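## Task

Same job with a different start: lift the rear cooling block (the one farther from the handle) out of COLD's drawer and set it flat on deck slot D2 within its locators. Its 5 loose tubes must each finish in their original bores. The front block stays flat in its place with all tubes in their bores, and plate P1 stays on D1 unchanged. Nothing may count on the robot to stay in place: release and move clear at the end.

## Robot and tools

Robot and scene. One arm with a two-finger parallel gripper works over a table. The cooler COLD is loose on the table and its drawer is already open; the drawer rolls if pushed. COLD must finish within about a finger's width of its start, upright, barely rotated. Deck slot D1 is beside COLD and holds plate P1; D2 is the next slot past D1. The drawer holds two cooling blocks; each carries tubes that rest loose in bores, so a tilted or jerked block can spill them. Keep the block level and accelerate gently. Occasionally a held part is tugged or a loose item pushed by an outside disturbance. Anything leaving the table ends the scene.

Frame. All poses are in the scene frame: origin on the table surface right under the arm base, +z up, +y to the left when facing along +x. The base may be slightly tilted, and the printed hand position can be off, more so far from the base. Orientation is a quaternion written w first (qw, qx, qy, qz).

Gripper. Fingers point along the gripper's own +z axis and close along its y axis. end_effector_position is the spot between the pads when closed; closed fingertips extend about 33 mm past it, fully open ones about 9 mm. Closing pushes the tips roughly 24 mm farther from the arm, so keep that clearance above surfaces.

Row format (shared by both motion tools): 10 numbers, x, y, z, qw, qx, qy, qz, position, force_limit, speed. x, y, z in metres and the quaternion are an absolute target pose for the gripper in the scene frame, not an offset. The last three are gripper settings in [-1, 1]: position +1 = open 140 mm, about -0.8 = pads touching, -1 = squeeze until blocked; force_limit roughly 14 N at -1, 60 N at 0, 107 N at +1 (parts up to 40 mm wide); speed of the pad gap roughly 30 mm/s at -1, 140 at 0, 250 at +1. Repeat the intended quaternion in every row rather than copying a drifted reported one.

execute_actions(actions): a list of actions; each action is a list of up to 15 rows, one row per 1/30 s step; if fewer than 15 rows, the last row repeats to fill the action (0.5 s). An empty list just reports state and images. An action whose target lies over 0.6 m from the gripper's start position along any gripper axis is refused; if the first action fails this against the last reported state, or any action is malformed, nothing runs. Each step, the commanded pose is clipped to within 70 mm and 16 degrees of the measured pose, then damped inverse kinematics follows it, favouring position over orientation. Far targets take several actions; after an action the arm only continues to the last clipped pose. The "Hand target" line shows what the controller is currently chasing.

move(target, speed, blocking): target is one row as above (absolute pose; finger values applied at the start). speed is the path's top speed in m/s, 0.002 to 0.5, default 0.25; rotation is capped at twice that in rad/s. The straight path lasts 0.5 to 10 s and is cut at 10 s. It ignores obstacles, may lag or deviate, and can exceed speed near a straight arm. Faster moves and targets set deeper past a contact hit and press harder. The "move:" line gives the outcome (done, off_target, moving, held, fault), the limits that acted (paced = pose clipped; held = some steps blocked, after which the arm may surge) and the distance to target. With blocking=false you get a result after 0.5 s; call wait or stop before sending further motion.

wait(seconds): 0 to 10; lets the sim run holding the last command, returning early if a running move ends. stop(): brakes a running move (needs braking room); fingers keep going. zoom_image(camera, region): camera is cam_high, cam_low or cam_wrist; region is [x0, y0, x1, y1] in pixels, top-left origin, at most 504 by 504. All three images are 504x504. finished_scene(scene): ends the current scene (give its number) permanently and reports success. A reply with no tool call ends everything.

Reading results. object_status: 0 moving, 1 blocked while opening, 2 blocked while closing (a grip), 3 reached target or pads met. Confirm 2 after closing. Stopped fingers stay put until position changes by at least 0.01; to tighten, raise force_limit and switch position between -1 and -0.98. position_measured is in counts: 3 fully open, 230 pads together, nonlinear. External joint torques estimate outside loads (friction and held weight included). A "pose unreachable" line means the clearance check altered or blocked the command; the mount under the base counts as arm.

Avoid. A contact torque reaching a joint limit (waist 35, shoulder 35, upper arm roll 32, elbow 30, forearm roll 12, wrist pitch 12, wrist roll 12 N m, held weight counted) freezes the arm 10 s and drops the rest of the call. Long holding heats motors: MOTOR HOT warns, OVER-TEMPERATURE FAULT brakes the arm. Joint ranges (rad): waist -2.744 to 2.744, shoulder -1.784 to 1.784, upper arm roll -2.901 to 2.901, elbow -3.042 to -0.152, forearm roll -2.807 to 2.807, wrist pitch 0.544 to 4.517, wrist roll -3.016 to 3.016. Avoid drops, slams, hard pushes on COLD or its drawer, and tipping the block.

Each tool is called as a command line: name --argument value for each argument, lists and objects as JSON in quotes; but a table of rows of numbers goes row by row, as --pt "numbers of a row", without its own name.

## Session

execute_actions --actions '[]'

Scene clock: 0.00 s.
end_effector_position=(+0.1156, +0.2790, +0.1998) position_measured=3 object_status=3 end_effector_quat_wxyz=(-0.299, +0.700, +0.572, -0.305)
Joint positions: [ 0.819 -0.041 -0.19  -2.463  0.53   1.658 -2.568]
Joint velocities: [ 0.     0.     0.    -0.     0.    -0.     0.001]
Joint torques (N m, as the joint torque sensors report them, + toward a larger angle): no reading
External joint torques (N m, as the arm's controller estimates them; a push from outside toward a larger angle lowers the number): no reading
Hand target: +0.116, +0.279, +0.200; -0.299, +0.700, +0.572, -0.305

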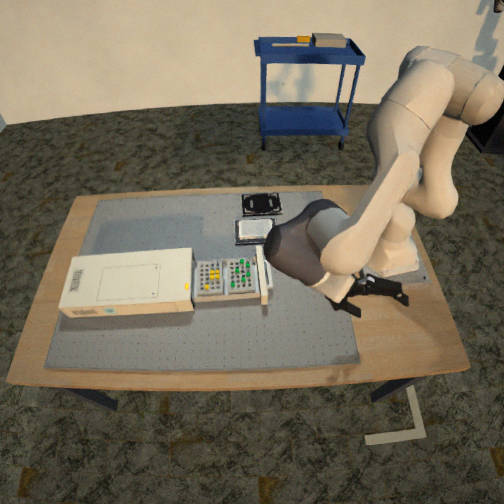

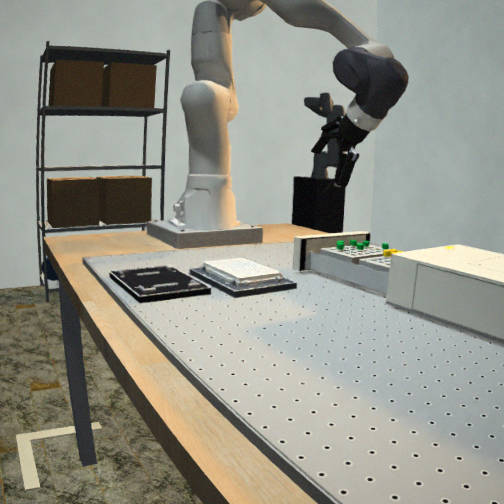

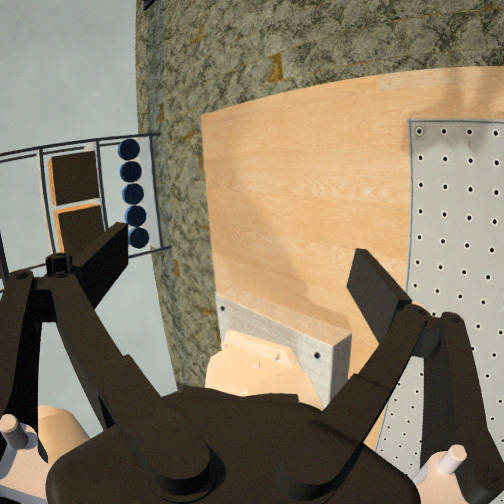

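move --target '[0.4,0.15,0.25,0,1,0,0,0.4,0,0]' --speed 0.4

move --target '[0.6,0.08,0.12,0,0.74,-0.6726,0,0.4,0,0]' --speed 0.4

Scene clock: 3.23 s.
end_effector_position=(+0.4028, +0.1583, +0.2506) position_measured=78 object_status=3 end_effector_quat_wxyz=(+0.004, +1.000, +0.007, -0.001)
Joint positions: [ 0.174 -0.311  0.199 -2.436  0.058  2.113 -1.252]
Joint velocities: [-0.005  0.002  0.007 -0.    -0.001  0.001  0.028]
Joint torques (N m, as the joint torque sensors report them, + toward a larger angle): [ -1.17 -18.9   -2.    25.07   0.3    2.77   0.09]
External joint torques (N m, as the arm's controller estimates them; a push from outside toward a larger angle lowers the number): [-1.27  0.39 -0.17  1.57 -0.43  0.27  0.09]
Hand target: +0.404, +0.158, +0.250; +0.004, +1.000, +0.001, -0.000
Off the commanded pose: 0.009 m, 1 deg.
move: off_target

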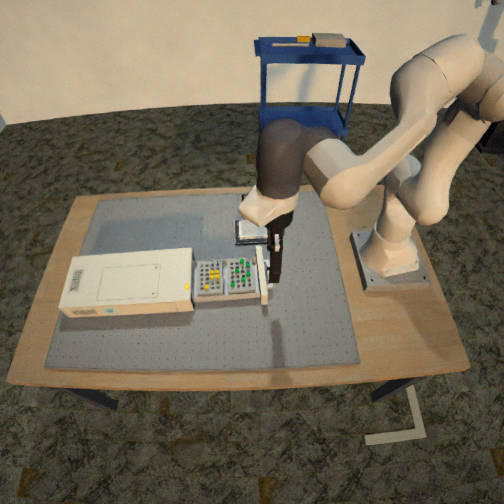

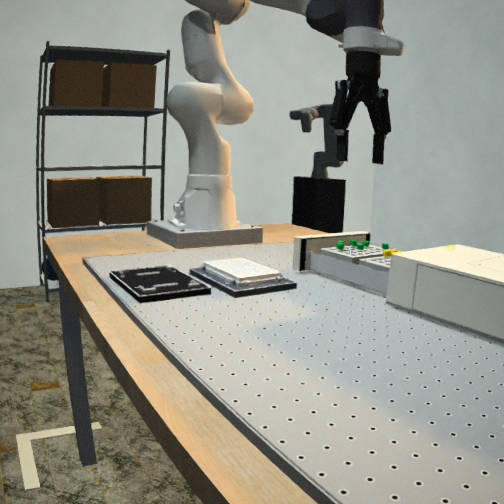

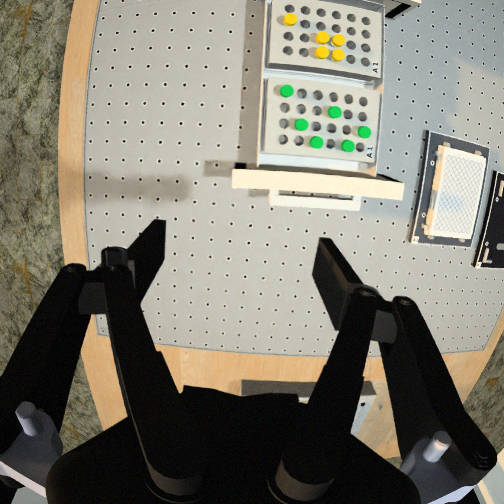

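Scene clock: 6.20 s.
end_effector_position=(+0.6015, +0.0877, +0.1231) position_measured=78 object_status=3 end_effector_quat_wxyz=(-0.004, +0.746, -0.666, -0.003)
Joint positions: [ 0.179  0.36  -0.036 -1.97   0.02   2.32   0.018]
Joint velocities: [ 0.    -0.     0.     0.001  0.001 -0.     0.03 ]
Joint torques (N m, as the joint torque sensors report them, + toward a larger angle): [  1.34 -39.55  -1.57  23.42   1.42   2.09   0.06]
External joint torques (N m, as the arm's controller estimates them; a push from outside toward a larger angle lowers the number): [ 0.9   1.58 -1.84  1.33  0.83 -0.43  0.06]
Hand target: +0.601, +0.088, +0.122; -0.003, +0.741, -0.672, -0.005
Off the commanded pose: 0.008 m, 1 deg.
move: off_target

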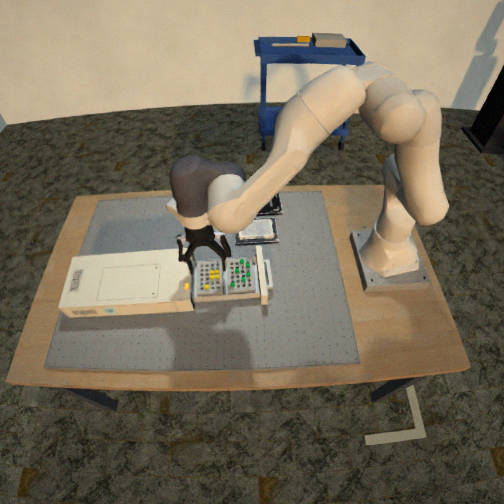

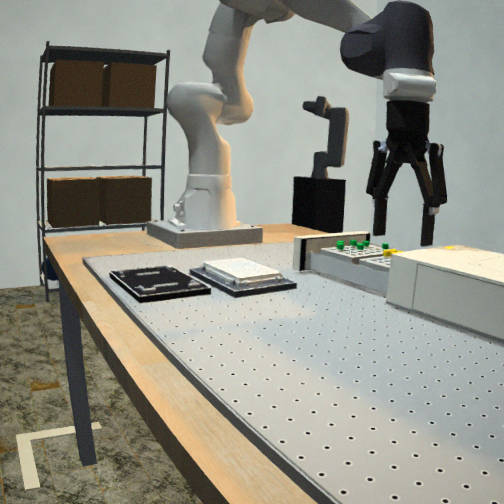

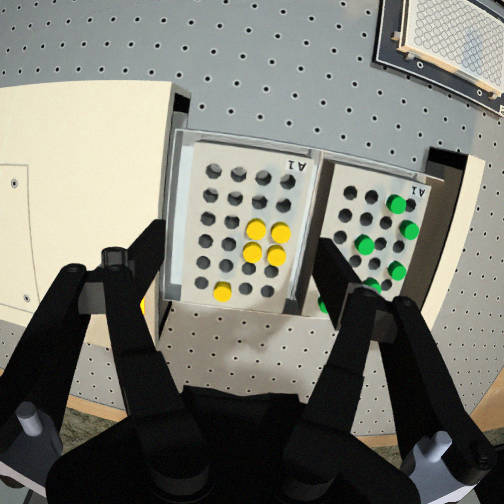

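move --target '[0.598,0.087,0.09,0,0.739,-0.6737,0,0.32,0,0]' --speed 0.05

zoom_image --camera "cam_high" --region '[165,225,275,315]'

Scene clock: 7.23 s.
end_effector_position=(+0.5971, +0.0877, +0.0911) position_measured=89 object_status=3 end_effector_quat_wxyz=(-0.000, +0.741, -0.671, -0.002)
Joint positions: [ 0.189  0.405 -0.043 -1.995  0.02   2.385  0.036]
Joint velocities: [ 0.004 -0.002 -0.006  0.    -0.001  0.017  0.009]
Joint torques (N m, as the joint torque sensors report them, + toward a larger angle): [  1.79 -40.75  -2.19  21.08  -0.01   2.85  -0.09]
External joint torques (N m, as the arm's controller estimates them; a push from outside toward a larger angle lowers the number): [ 1.61  1.02 -2.12 -0.23 -0.56  0.36 -0.09]
Hand target: +0.598, +0.087, +0.090; -0.000, +0.739, -0.674, -0.001
Off the commanded pose: 0.002 m, 0 deg.
move: done

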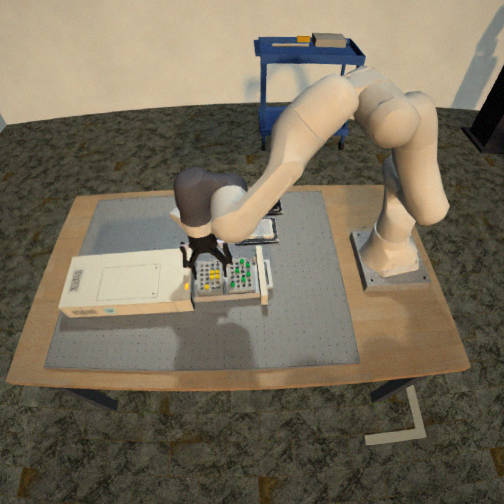

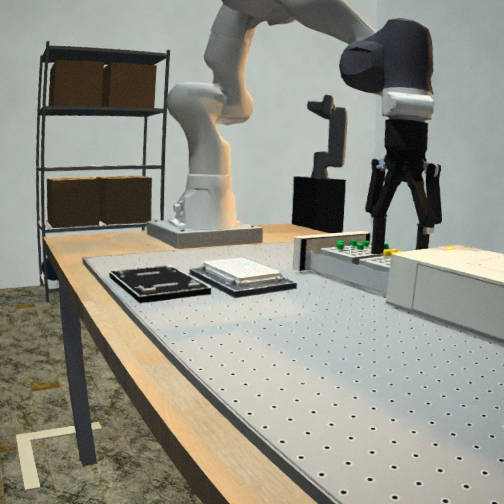

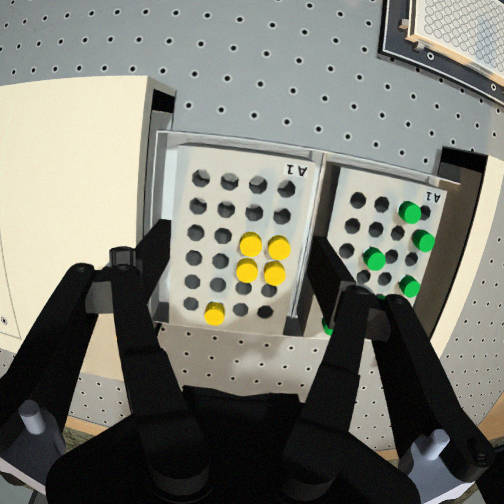

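Region (165, 225, 275, 315) of cam_high's 504x504 image, scaled by 4.582, with more detail than that image has; it fills the top 412 rows of this view, and the rest is white.

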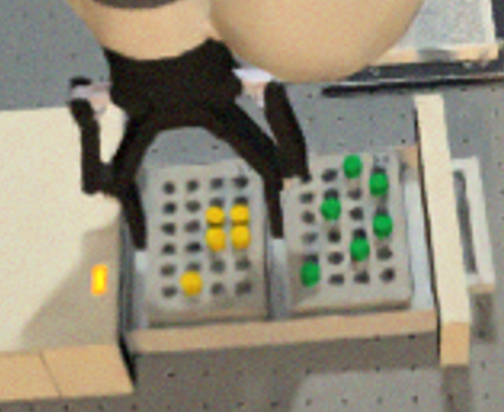

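move --target '[0.6025,0.087,0.085,0,0.739,-0.6737,0,0.3,0,0]' --speed 0.02

move --target '[0.6025,0.087,0.068,0,0.739,-0.6737,0,0.3,0,0]' --speed 0.02

zoom_image --camera "cam_low" --region '[330,190,480,290]'

Scene clock: 8.07 s.
end_effector_position=(+0.6012, +0.0876, +0.0855) position_measured=91 object_status=3 end_effector_quat_wxyz=(+0.000, +0.740, -0.672, -0.002)
Joint positions: [ 0.189  0.425 -0.044 -1.98   0.02   2.391  0.037]
Joint velocities: [ 0.     0.002 -0.     0.003 -0.001  0.003  0.001]
Joint torques (N m, as the joint torque sensors report them, + toward a larger angle): [  1.28 -40.58  -2.17  22.14   0.16   2.83   0.16]
External joint torques (N m, as the arm's controller estimates them; a push from outside toward a larger angle lowers the number): [ 0.89  1.54 -2.26  1.   -0.38  0.36  0.16]
Hand target: +0.603, +0.087, +0.085; -0.000, +0.739, -0.674, -0.000
Off the commanded pose: 0.002 m, 0 deg.
move: done

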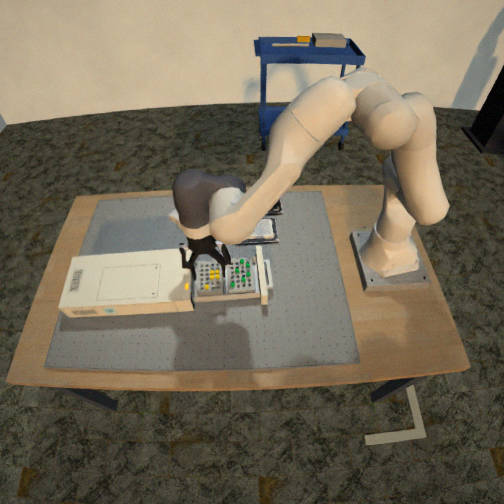

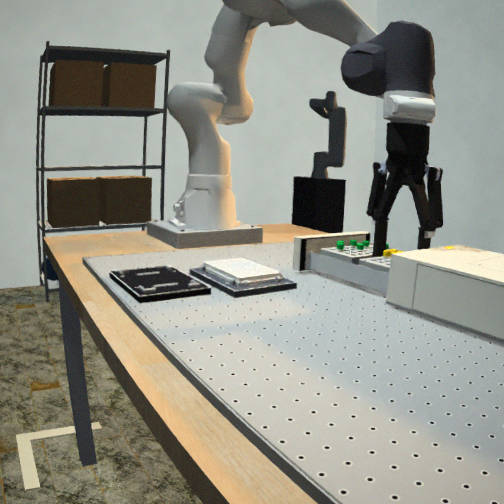

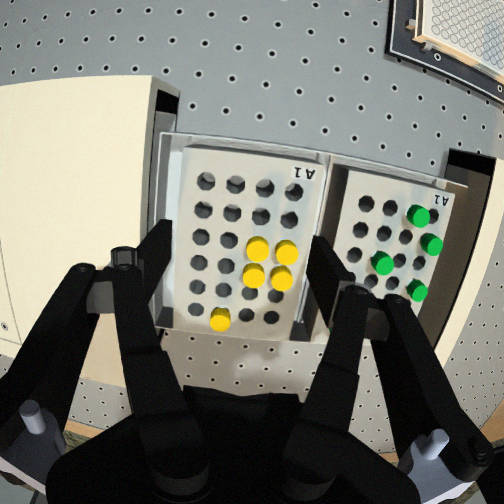

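Scene clock: 9.20 s.
end_effector_position=(+0.6024, +0.0873, +0.0696) position_measured=91 object_status=3 end_effector_quat_wxyz=(+0.000, +0.741, -0.672, -0.001)
Joint positions: [ 0.189  0.455 -0.044 -1.98   0.02   2.423  0.037]
Joint velocities: [-0.001 -0.001 -0.001  0.    -0.001  0.009  0.   ]
Joint torques (N m, as the joint torque sensors report them, + toward a larger angle): [  0.66 -41.33  -0.93  20.66   0.71   2.74   0.09]
External joint torques (N m, as the arm's controller estimates them; a push from outside toward a larger angle lowers the number): [ 0.33  1.25 -0.94 -0.12  0.19  0.27  0.09]
Hand target: +0.602, +0.087, +0.068; -0.000, +0.739, -0.674, -0.000
Off the commanded pose: 0.002 m, 0 deg.
move: done

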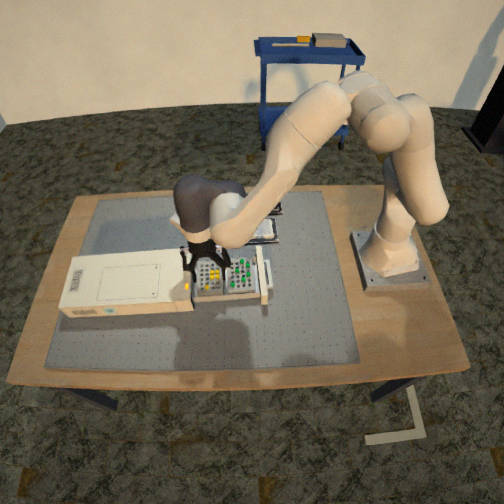

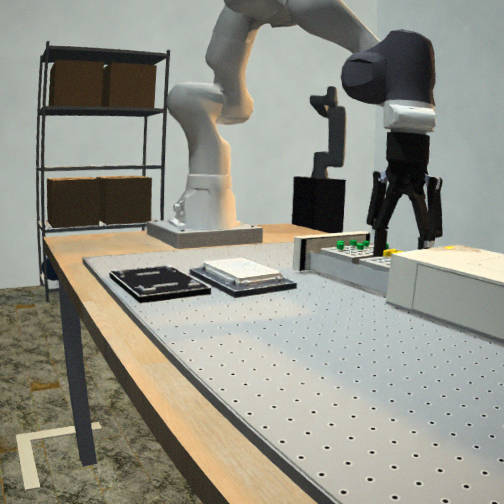

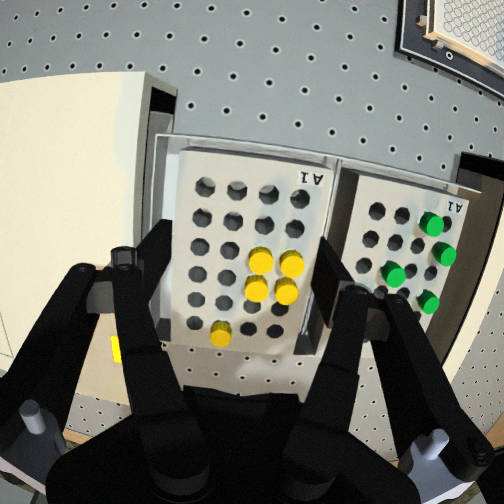

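Region (330, 190, 480, 290) of cam_low's 504x504 image, scaled by 3.360, with more detail than that image has.

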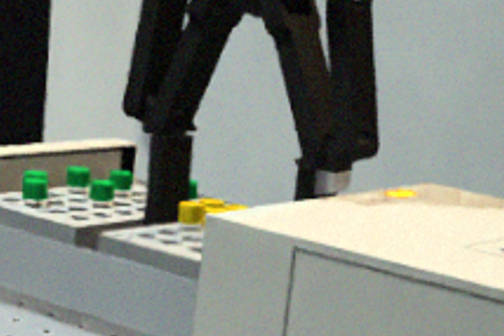

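move --target '[0.599,0.087,0.062,0,0.739,-0.6737,0,0.26,0,-0.8]' --speed 0.015

move --target '[0.599,0.087,0.062,0,0.739,-0.6737,0,-1,0.6,-0.8]'

move --target '[0.601,0.087,0.15,0,0.739,-0.6737,0,-1,0.6,-0.8]' --speed 0.06

Scene clock: 10.03 s.
end_effector_position=(+0.6009, +0.0870, +0.0667) position_measured=96 object_status=3 end_effector_quat_wxyz=(-0.001, +0.741, -0.672, +0.001)
Joint positions: [ 0.189  0.454 -0.044 -1.993  0.02   2.438  0.037]
Joint velocities: [-0.001  0.    -0.    -0.002 -0.     0.003  0.   ]
Joint torques (N m, as the joint torque sensors report them, + toward a larger angle): [  0.84 -39.43  -1.18  18.57   0.7    3.34   0.1 ]
External joint torques (N m, as the arm's controller estimates them; a push from outside toward a larger angle lowers the number): [ 0.74  2.98 -1.01 -2.15  0.18  0.83  0.1 ]
Hand target: +0.599, +0.087, +0.062; -0.000, +0.739, -0.674, -0.000
Off the commanded pose: 0.005 m, 0 deg.
move: off_target

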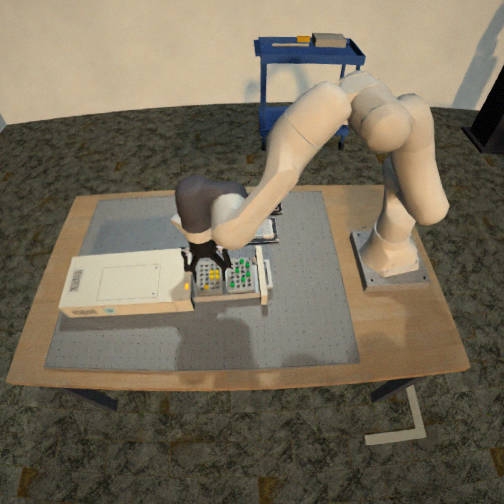

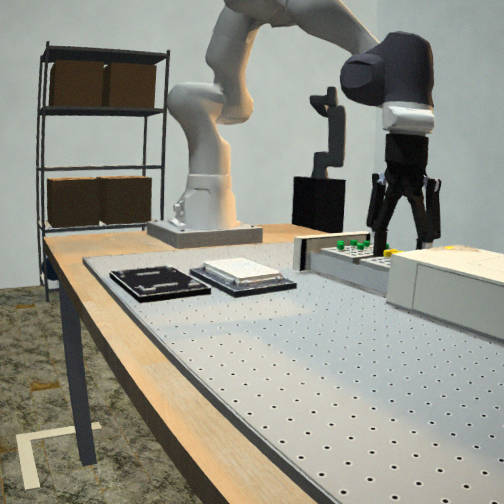

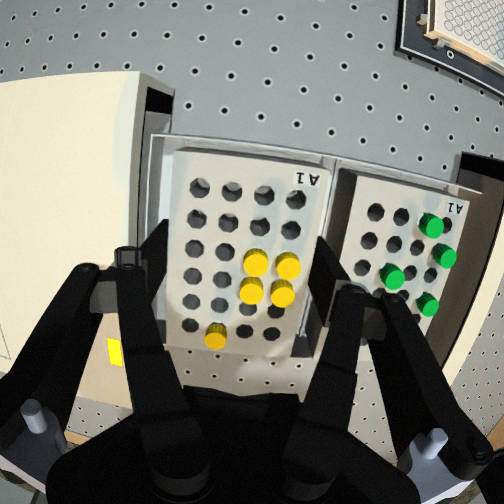

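Scene clock: 10.73 s.
end_effector_position=(+0.6014, +0.0871, +0.0675) position_measured=105 object_status=2 end_effector_quat_wxyz=(-0.002, +0.741, -0.672, +0.001)
Joint positions: [ 0.189  0.453 -0.044 -1.992  0.02   2.438  0.037]
Joint velocities: [ 0.002  0.    -0.001  0.001 -0.     0.    -0.001]
Joint torques (N m, as the joint torque sensors report them, + toward a larger angle): [  1.17 -38.51  -1.11  18.72   0.67   3.44   0.15]
External joint torques (N m, as the arm's controller estimates them; a push from outside toward a larger angle lowers the number): [ 0.72  4.03 -1.23 -2.06  0.16  0.93  0.15]
Hand target: +0.599, +0.087, +0.062; -0.000, +0.739, -0.674, -0.000
Off the commanded pose: 0.006 m, 0 deg.
move: off_target

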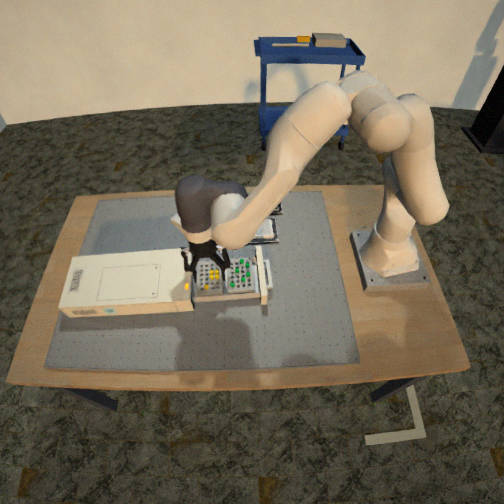

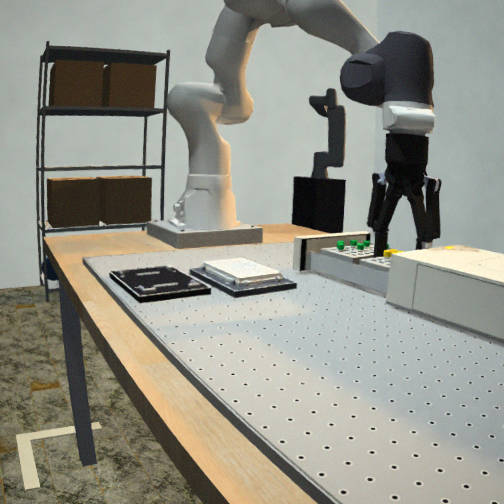

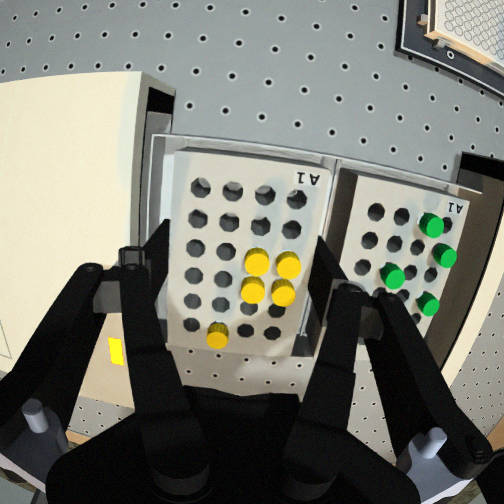

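Scene clock: 12.57 s.
end_effector_position=(+0.5953, +0.0859, +0.1401) position_measured=105 object_status=2 end_effector_quat_wxyz=(+0.007, +0.740, -0.673, -0.006)
Joint positions: [ 0.193  0.332 -0.049 -1.959  0.012  2.261  0.044]
Joint velocities: [ 0.001 -0.001  0.     0.     0.    -0.01   0.002]
Joint torques (N m, as the joint torque sensors report them, + toward a larger angle): [  1.52 -46.58  -1.43  27.1   -0.12   2.71   0.11]
External joint torques (N m, as the arm's controller estimates them; a push from outside toward a larger angle lowers the number): [ 1.21 -5.88 -1.45  4.67 -0.72  0.24  0.11]
Hand target: +0.601, +0.086, +0.150; +0.001, +0.739, -0.674, +0.001
Off the commanded pose: 0.011 m, 1 deg.
move: off_target

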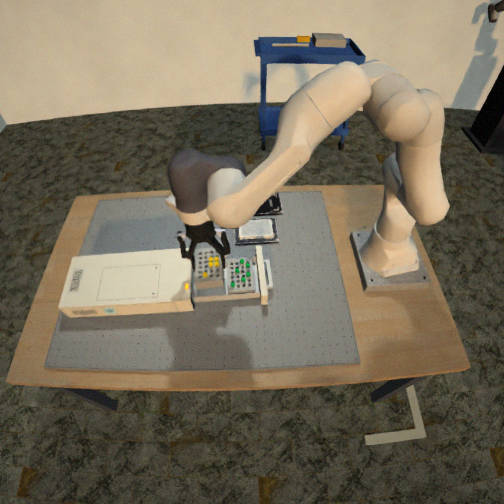

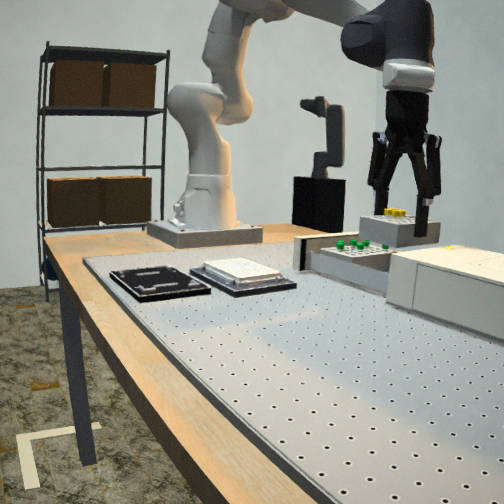

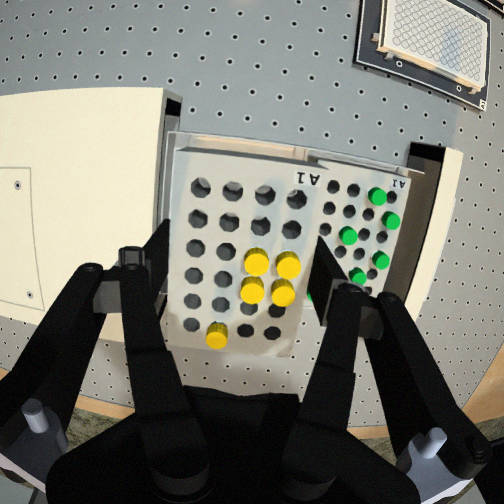

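move --target '[0.43,-0.27,0.15,0,0.01,-1,0,-1,0.6,-0.8]' --speed 0.22

move --target '[0.43,-0.27,0.085,0,0.01,-1,0,-1,0.6,-0.8]' --speed 0.07

Scene clock: 17.10 s.
end_effector_position=(+0.4327, -0.2691, +0.1439) position_measured=105 object_status=2 end_effector_quat_wxyz=(-0.009, -0.017, +1.000, +0.004)
Joint positions: [ 0.055  0.085 -0.604 -2.308  0.045  2.355  0.957]
Joint velocities: [-0.    -0.    -0.001  0.    -0.001 -0.     0.029]
Joint torques (N m, as the joint torque sensors report them, + toward a larger angle): [  1.21 -29.4   -1.97  26.08   0.8    3.18   0.14]
External joint torques (N m, as the arm's controller estimates them; a push from outside toward a larger angle lowers the number): [ 0.85 -2.63 -0.93  4.78  0.25  0.78  0.14]
Hand target: +0.439, -0.271, +0.149; -0.001, -0.010, +1.000, +0.001
Off the commanded pose: 0.007 m, 1 deg.
move: off_target

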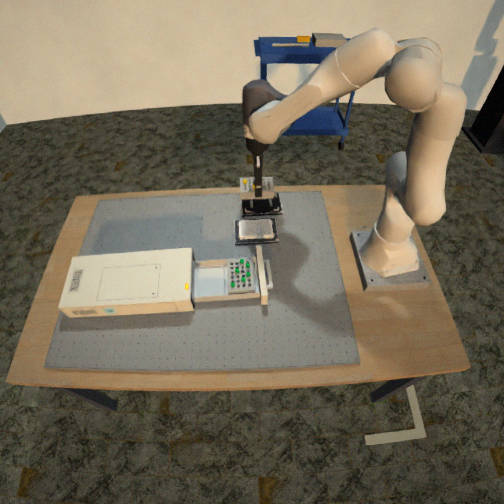

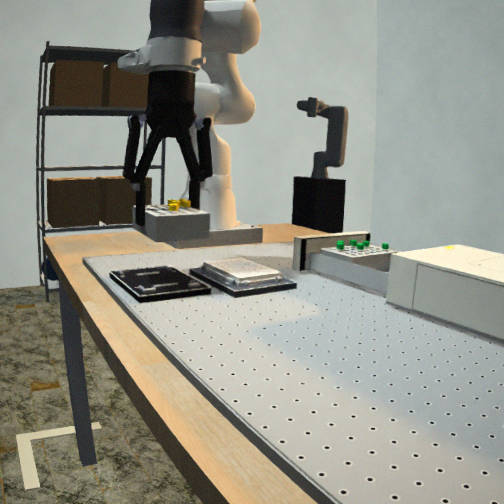

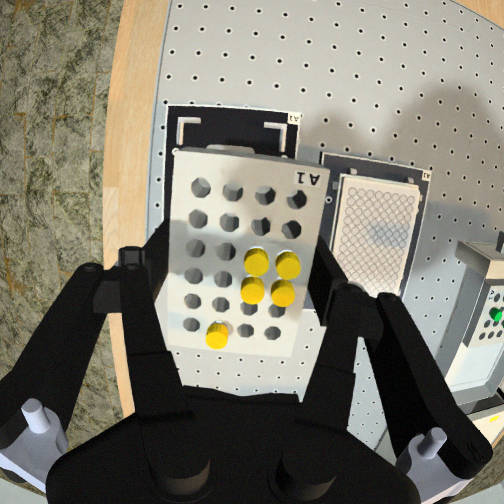

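Scene clock: 18.47 s.
end_effector_position=(+0.4233, -0.2664, +0.0808) position_measured=105 object_status=2 end_effector_quat_wxyz=(-0.009, -0.006, +1.000, +0.004)
Joint positions: [ 0.021  0.205 -0.564 -2.37   0.16   2.514  0.893]
Joint velocities: [-0.007 -0.001  0.008  0.     0.002  0.011 -0.02 ]
Joint torques (N m, as the joint torque sensors report them, + toward a larger angle): [ -0.71 -31.58  -2.8   23.07   1.32   3.62  -0.38]
External joint torques (N m, as the arm's controller estimates them; a push from outside toward a larger angle lowers the number): [-1.08 -2.46 -0.05  3.88  0.86  1.22 -0.38]
Hand target: +0.430, -0.269, +0.085; -0.000, -0.010, +1.000, +0.001
Off the commanded pose: 0.009 m, 1 deg.
move: off_target

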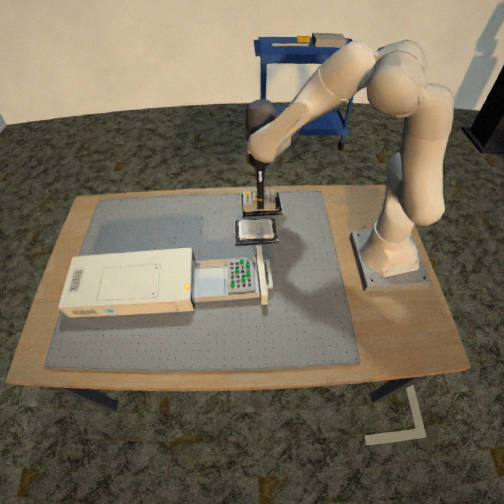

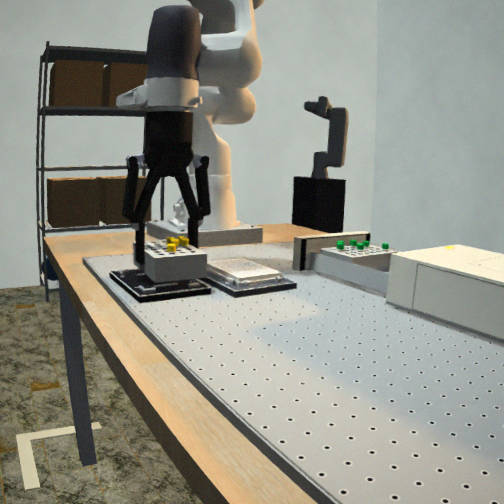

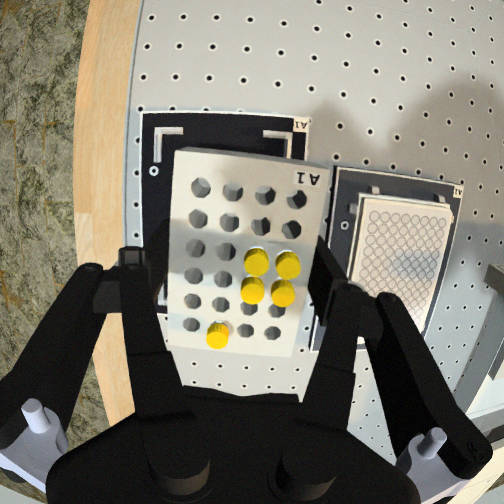

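move --target '[0.421,-0.285,0.07,-0.006,0.052,-0.9986,0.003,-1,0.6,-0.8]' --speed 0.03

zoom_image --camera "cam_wrist" --region '[130,90,390,250]'

zoom_image --camera "cam_low" --region '[100,230,230,310]'

Scene clock: 20.60 s.
end_effector_position=(+0.4135, -0.2832, +0.0659) position_measured=105 object_status=2 end_effector_quat_wxyz=(-0.003, -0.042, +0.999, +0.001)
Joint positions: [-0.063  0.233 -0.515 -2.382  0.185  2.568  0.764]
Joint velocities: [-0.013 -0.     0.012 -0.002  0.     0.005 -0.002]
Joint torques (N m, as the joint torque sensors report them, + toward a larger angle): [  1.08 -32.87  -1.59  22.43   1.03   4.04  -0.83]
External joint torques (N m, as the arm's controller estimates them; a push from outside toward a larger angle lowers the number): [ 0.69 -2.63  1.29  3.72  0.62  1.59 -0.83]
Hand target: +0.422, -0.285, +0.070; +0.006, -0.052, +0.999, -0.003
Off the commanded pose: 0.009 m, 2 deg.
move: off_target

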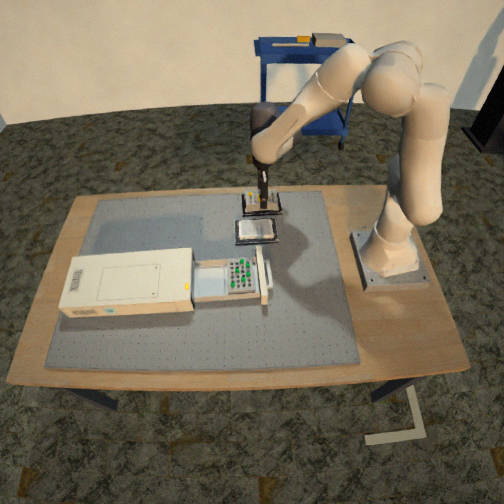

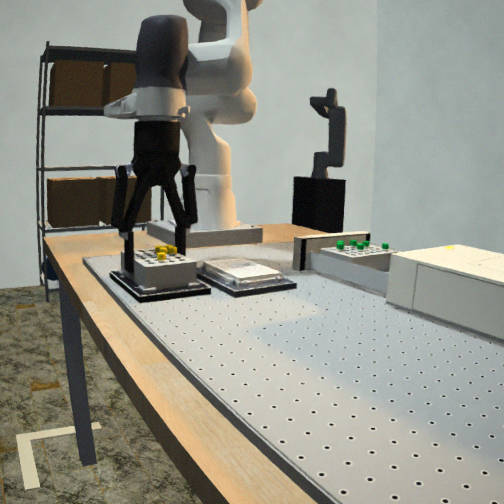

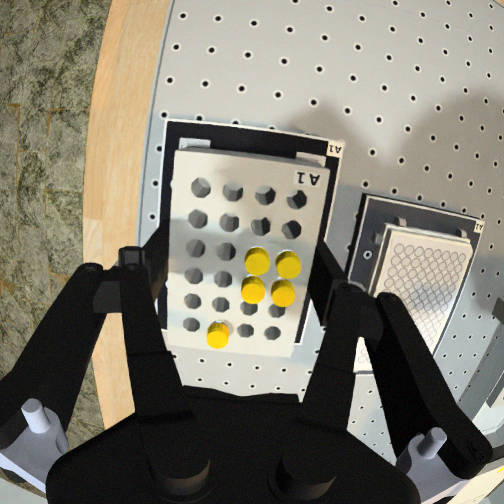

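Region (130, 90, 390, 250) of cam_wrist's 504x504 image, scaled by 1.938, with more detail than that image has; it fills the top 310 rows of this view, and the rest is white.

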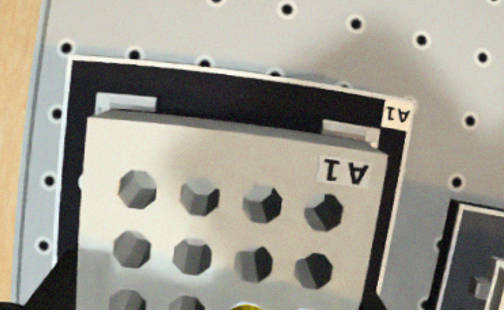

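Region (100, 230, 230, 310) of cam_low's 504x504 image, scaled by 3.877, with more detail than that image has; it fills the top 310 rows of this view, and the rest is white.

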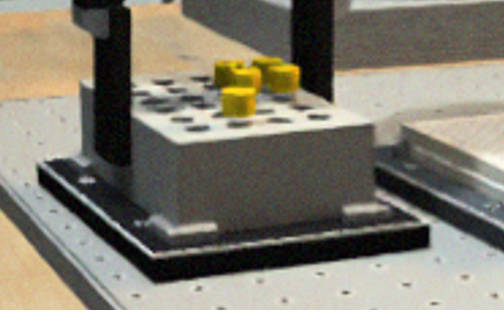

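Already inside the locators.

execute_actions --actions '[[[0.419,-0.284,0.066,-0.006,0.044,-0.999,0.003,-1,0.6,-0.8]],[[0.415,-0.283,0.062,-0.003,0.043,-0.999,0.001,-1,0.6,-0.8]],[[0.414,-0.283,0.062,0,0.043,-0.999,0,0.35,0.6,-0.5]],[[0.414,-0.283,0.1,0,0.043,-0.999,0,0.35,0.6,-0.5]],[[0.414,-0.283,0.16,0,0.043,-0.999,0,0.35,0.6,-0.5]]]'

zoom_image --camera "cam_low" --region '[100,230,230,310]'

zoom_image --camera "cam_wrist" --region '[140,90,360,310]'

Scene clock: 23.20 s.
end_effector_position=(+0.4177, -0.2868, +0.1610) position_measured=85 object_status=3 end_effector_quat_wxyz=(+0.006, -0.053, +0.999, -0.003)
Joint positions: [-0.028  0.01  -0.566 -2.344 -0.008  2.362  0.877]
Joint velocities: [ 0.001  0.     0.002 -0.002 -0.021 -0.062  0.071]
Joint torques (N m, as the joint torque sensors report them, + toward a larger angle): [  2.14 -26.43   0.36  22.2   -0.08   1.94   0.09]
External joint torques (N m, as the arm's controller estimates them; a push from outside toward a larger angle lowers the number): [ 1.8  -0.97  0.17  0.43 -0.65 -0.57  0.09]
External joint torques at the end of the 1st action: [ 0.05  0.84  1.64  1.09  1.43  2.18 -0.44]
External joint torques at the end of the 2nd action: [-0.94  4.38  2.04 -0.68  1.62  2.11 -0.52]
External joint torques at the end of the 3rd action: [-0.9   1.39  0.01  1.43  0.62  0.3  -0.33]
External joint torques at the end of the 4th action: [ 1.42 -1.01 -0.55 -0.55 -0.76 -0.38  0.13]
Hand target: +0.414, -0.284, +0.160; +0.000, -0.043, +0.999, -0.001
Off the commanded pose: 0.005 m, 1 deg.

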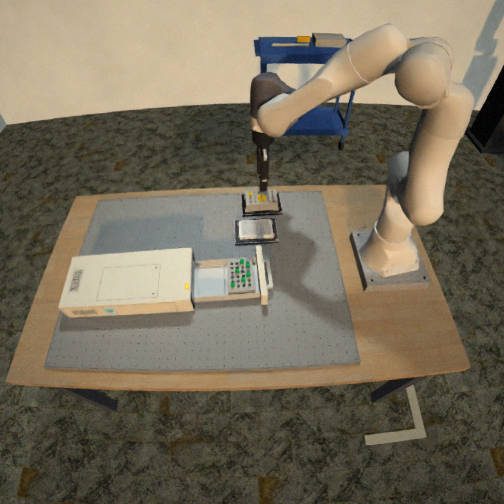

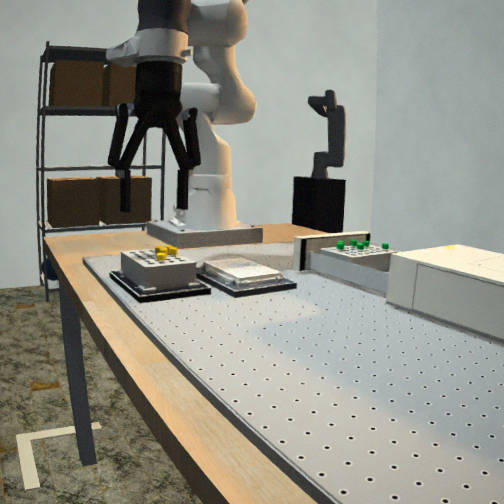

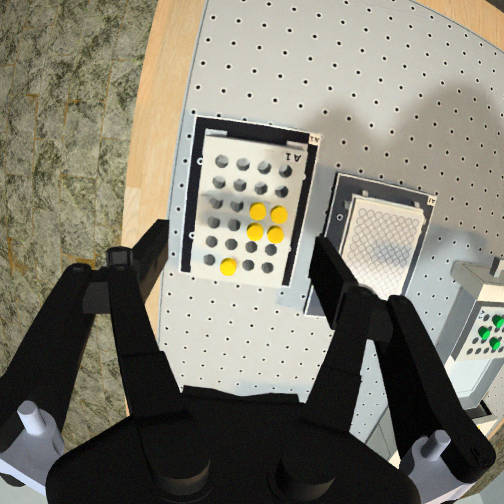

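Region (100, 230, 230, 310) of cam_low's 504x504 image, scaled by 3.877, with more detail than that image has; it fills the top 310 rows of this view, and the rest is white.

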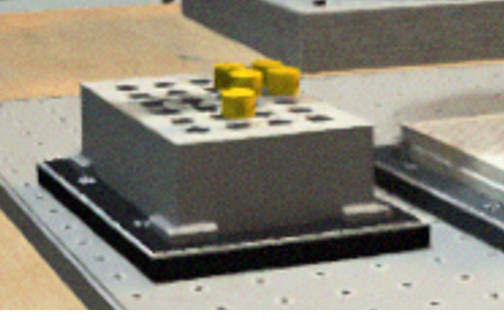

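Region (140, 90, 360, 310) of cam_wrist's 504x504 image, scaled by 2.291, with more detail than that image has.

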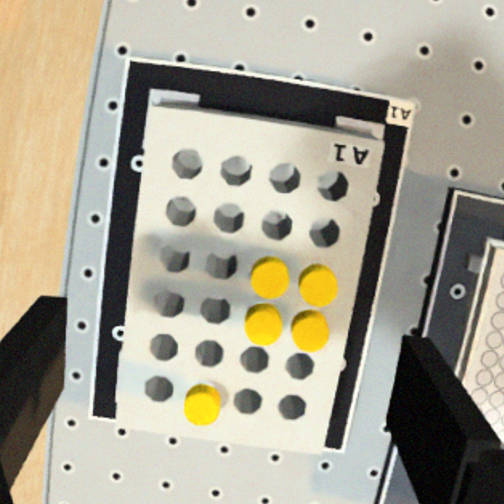

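finished_scene --scene 2

The scene is finished: the task was done.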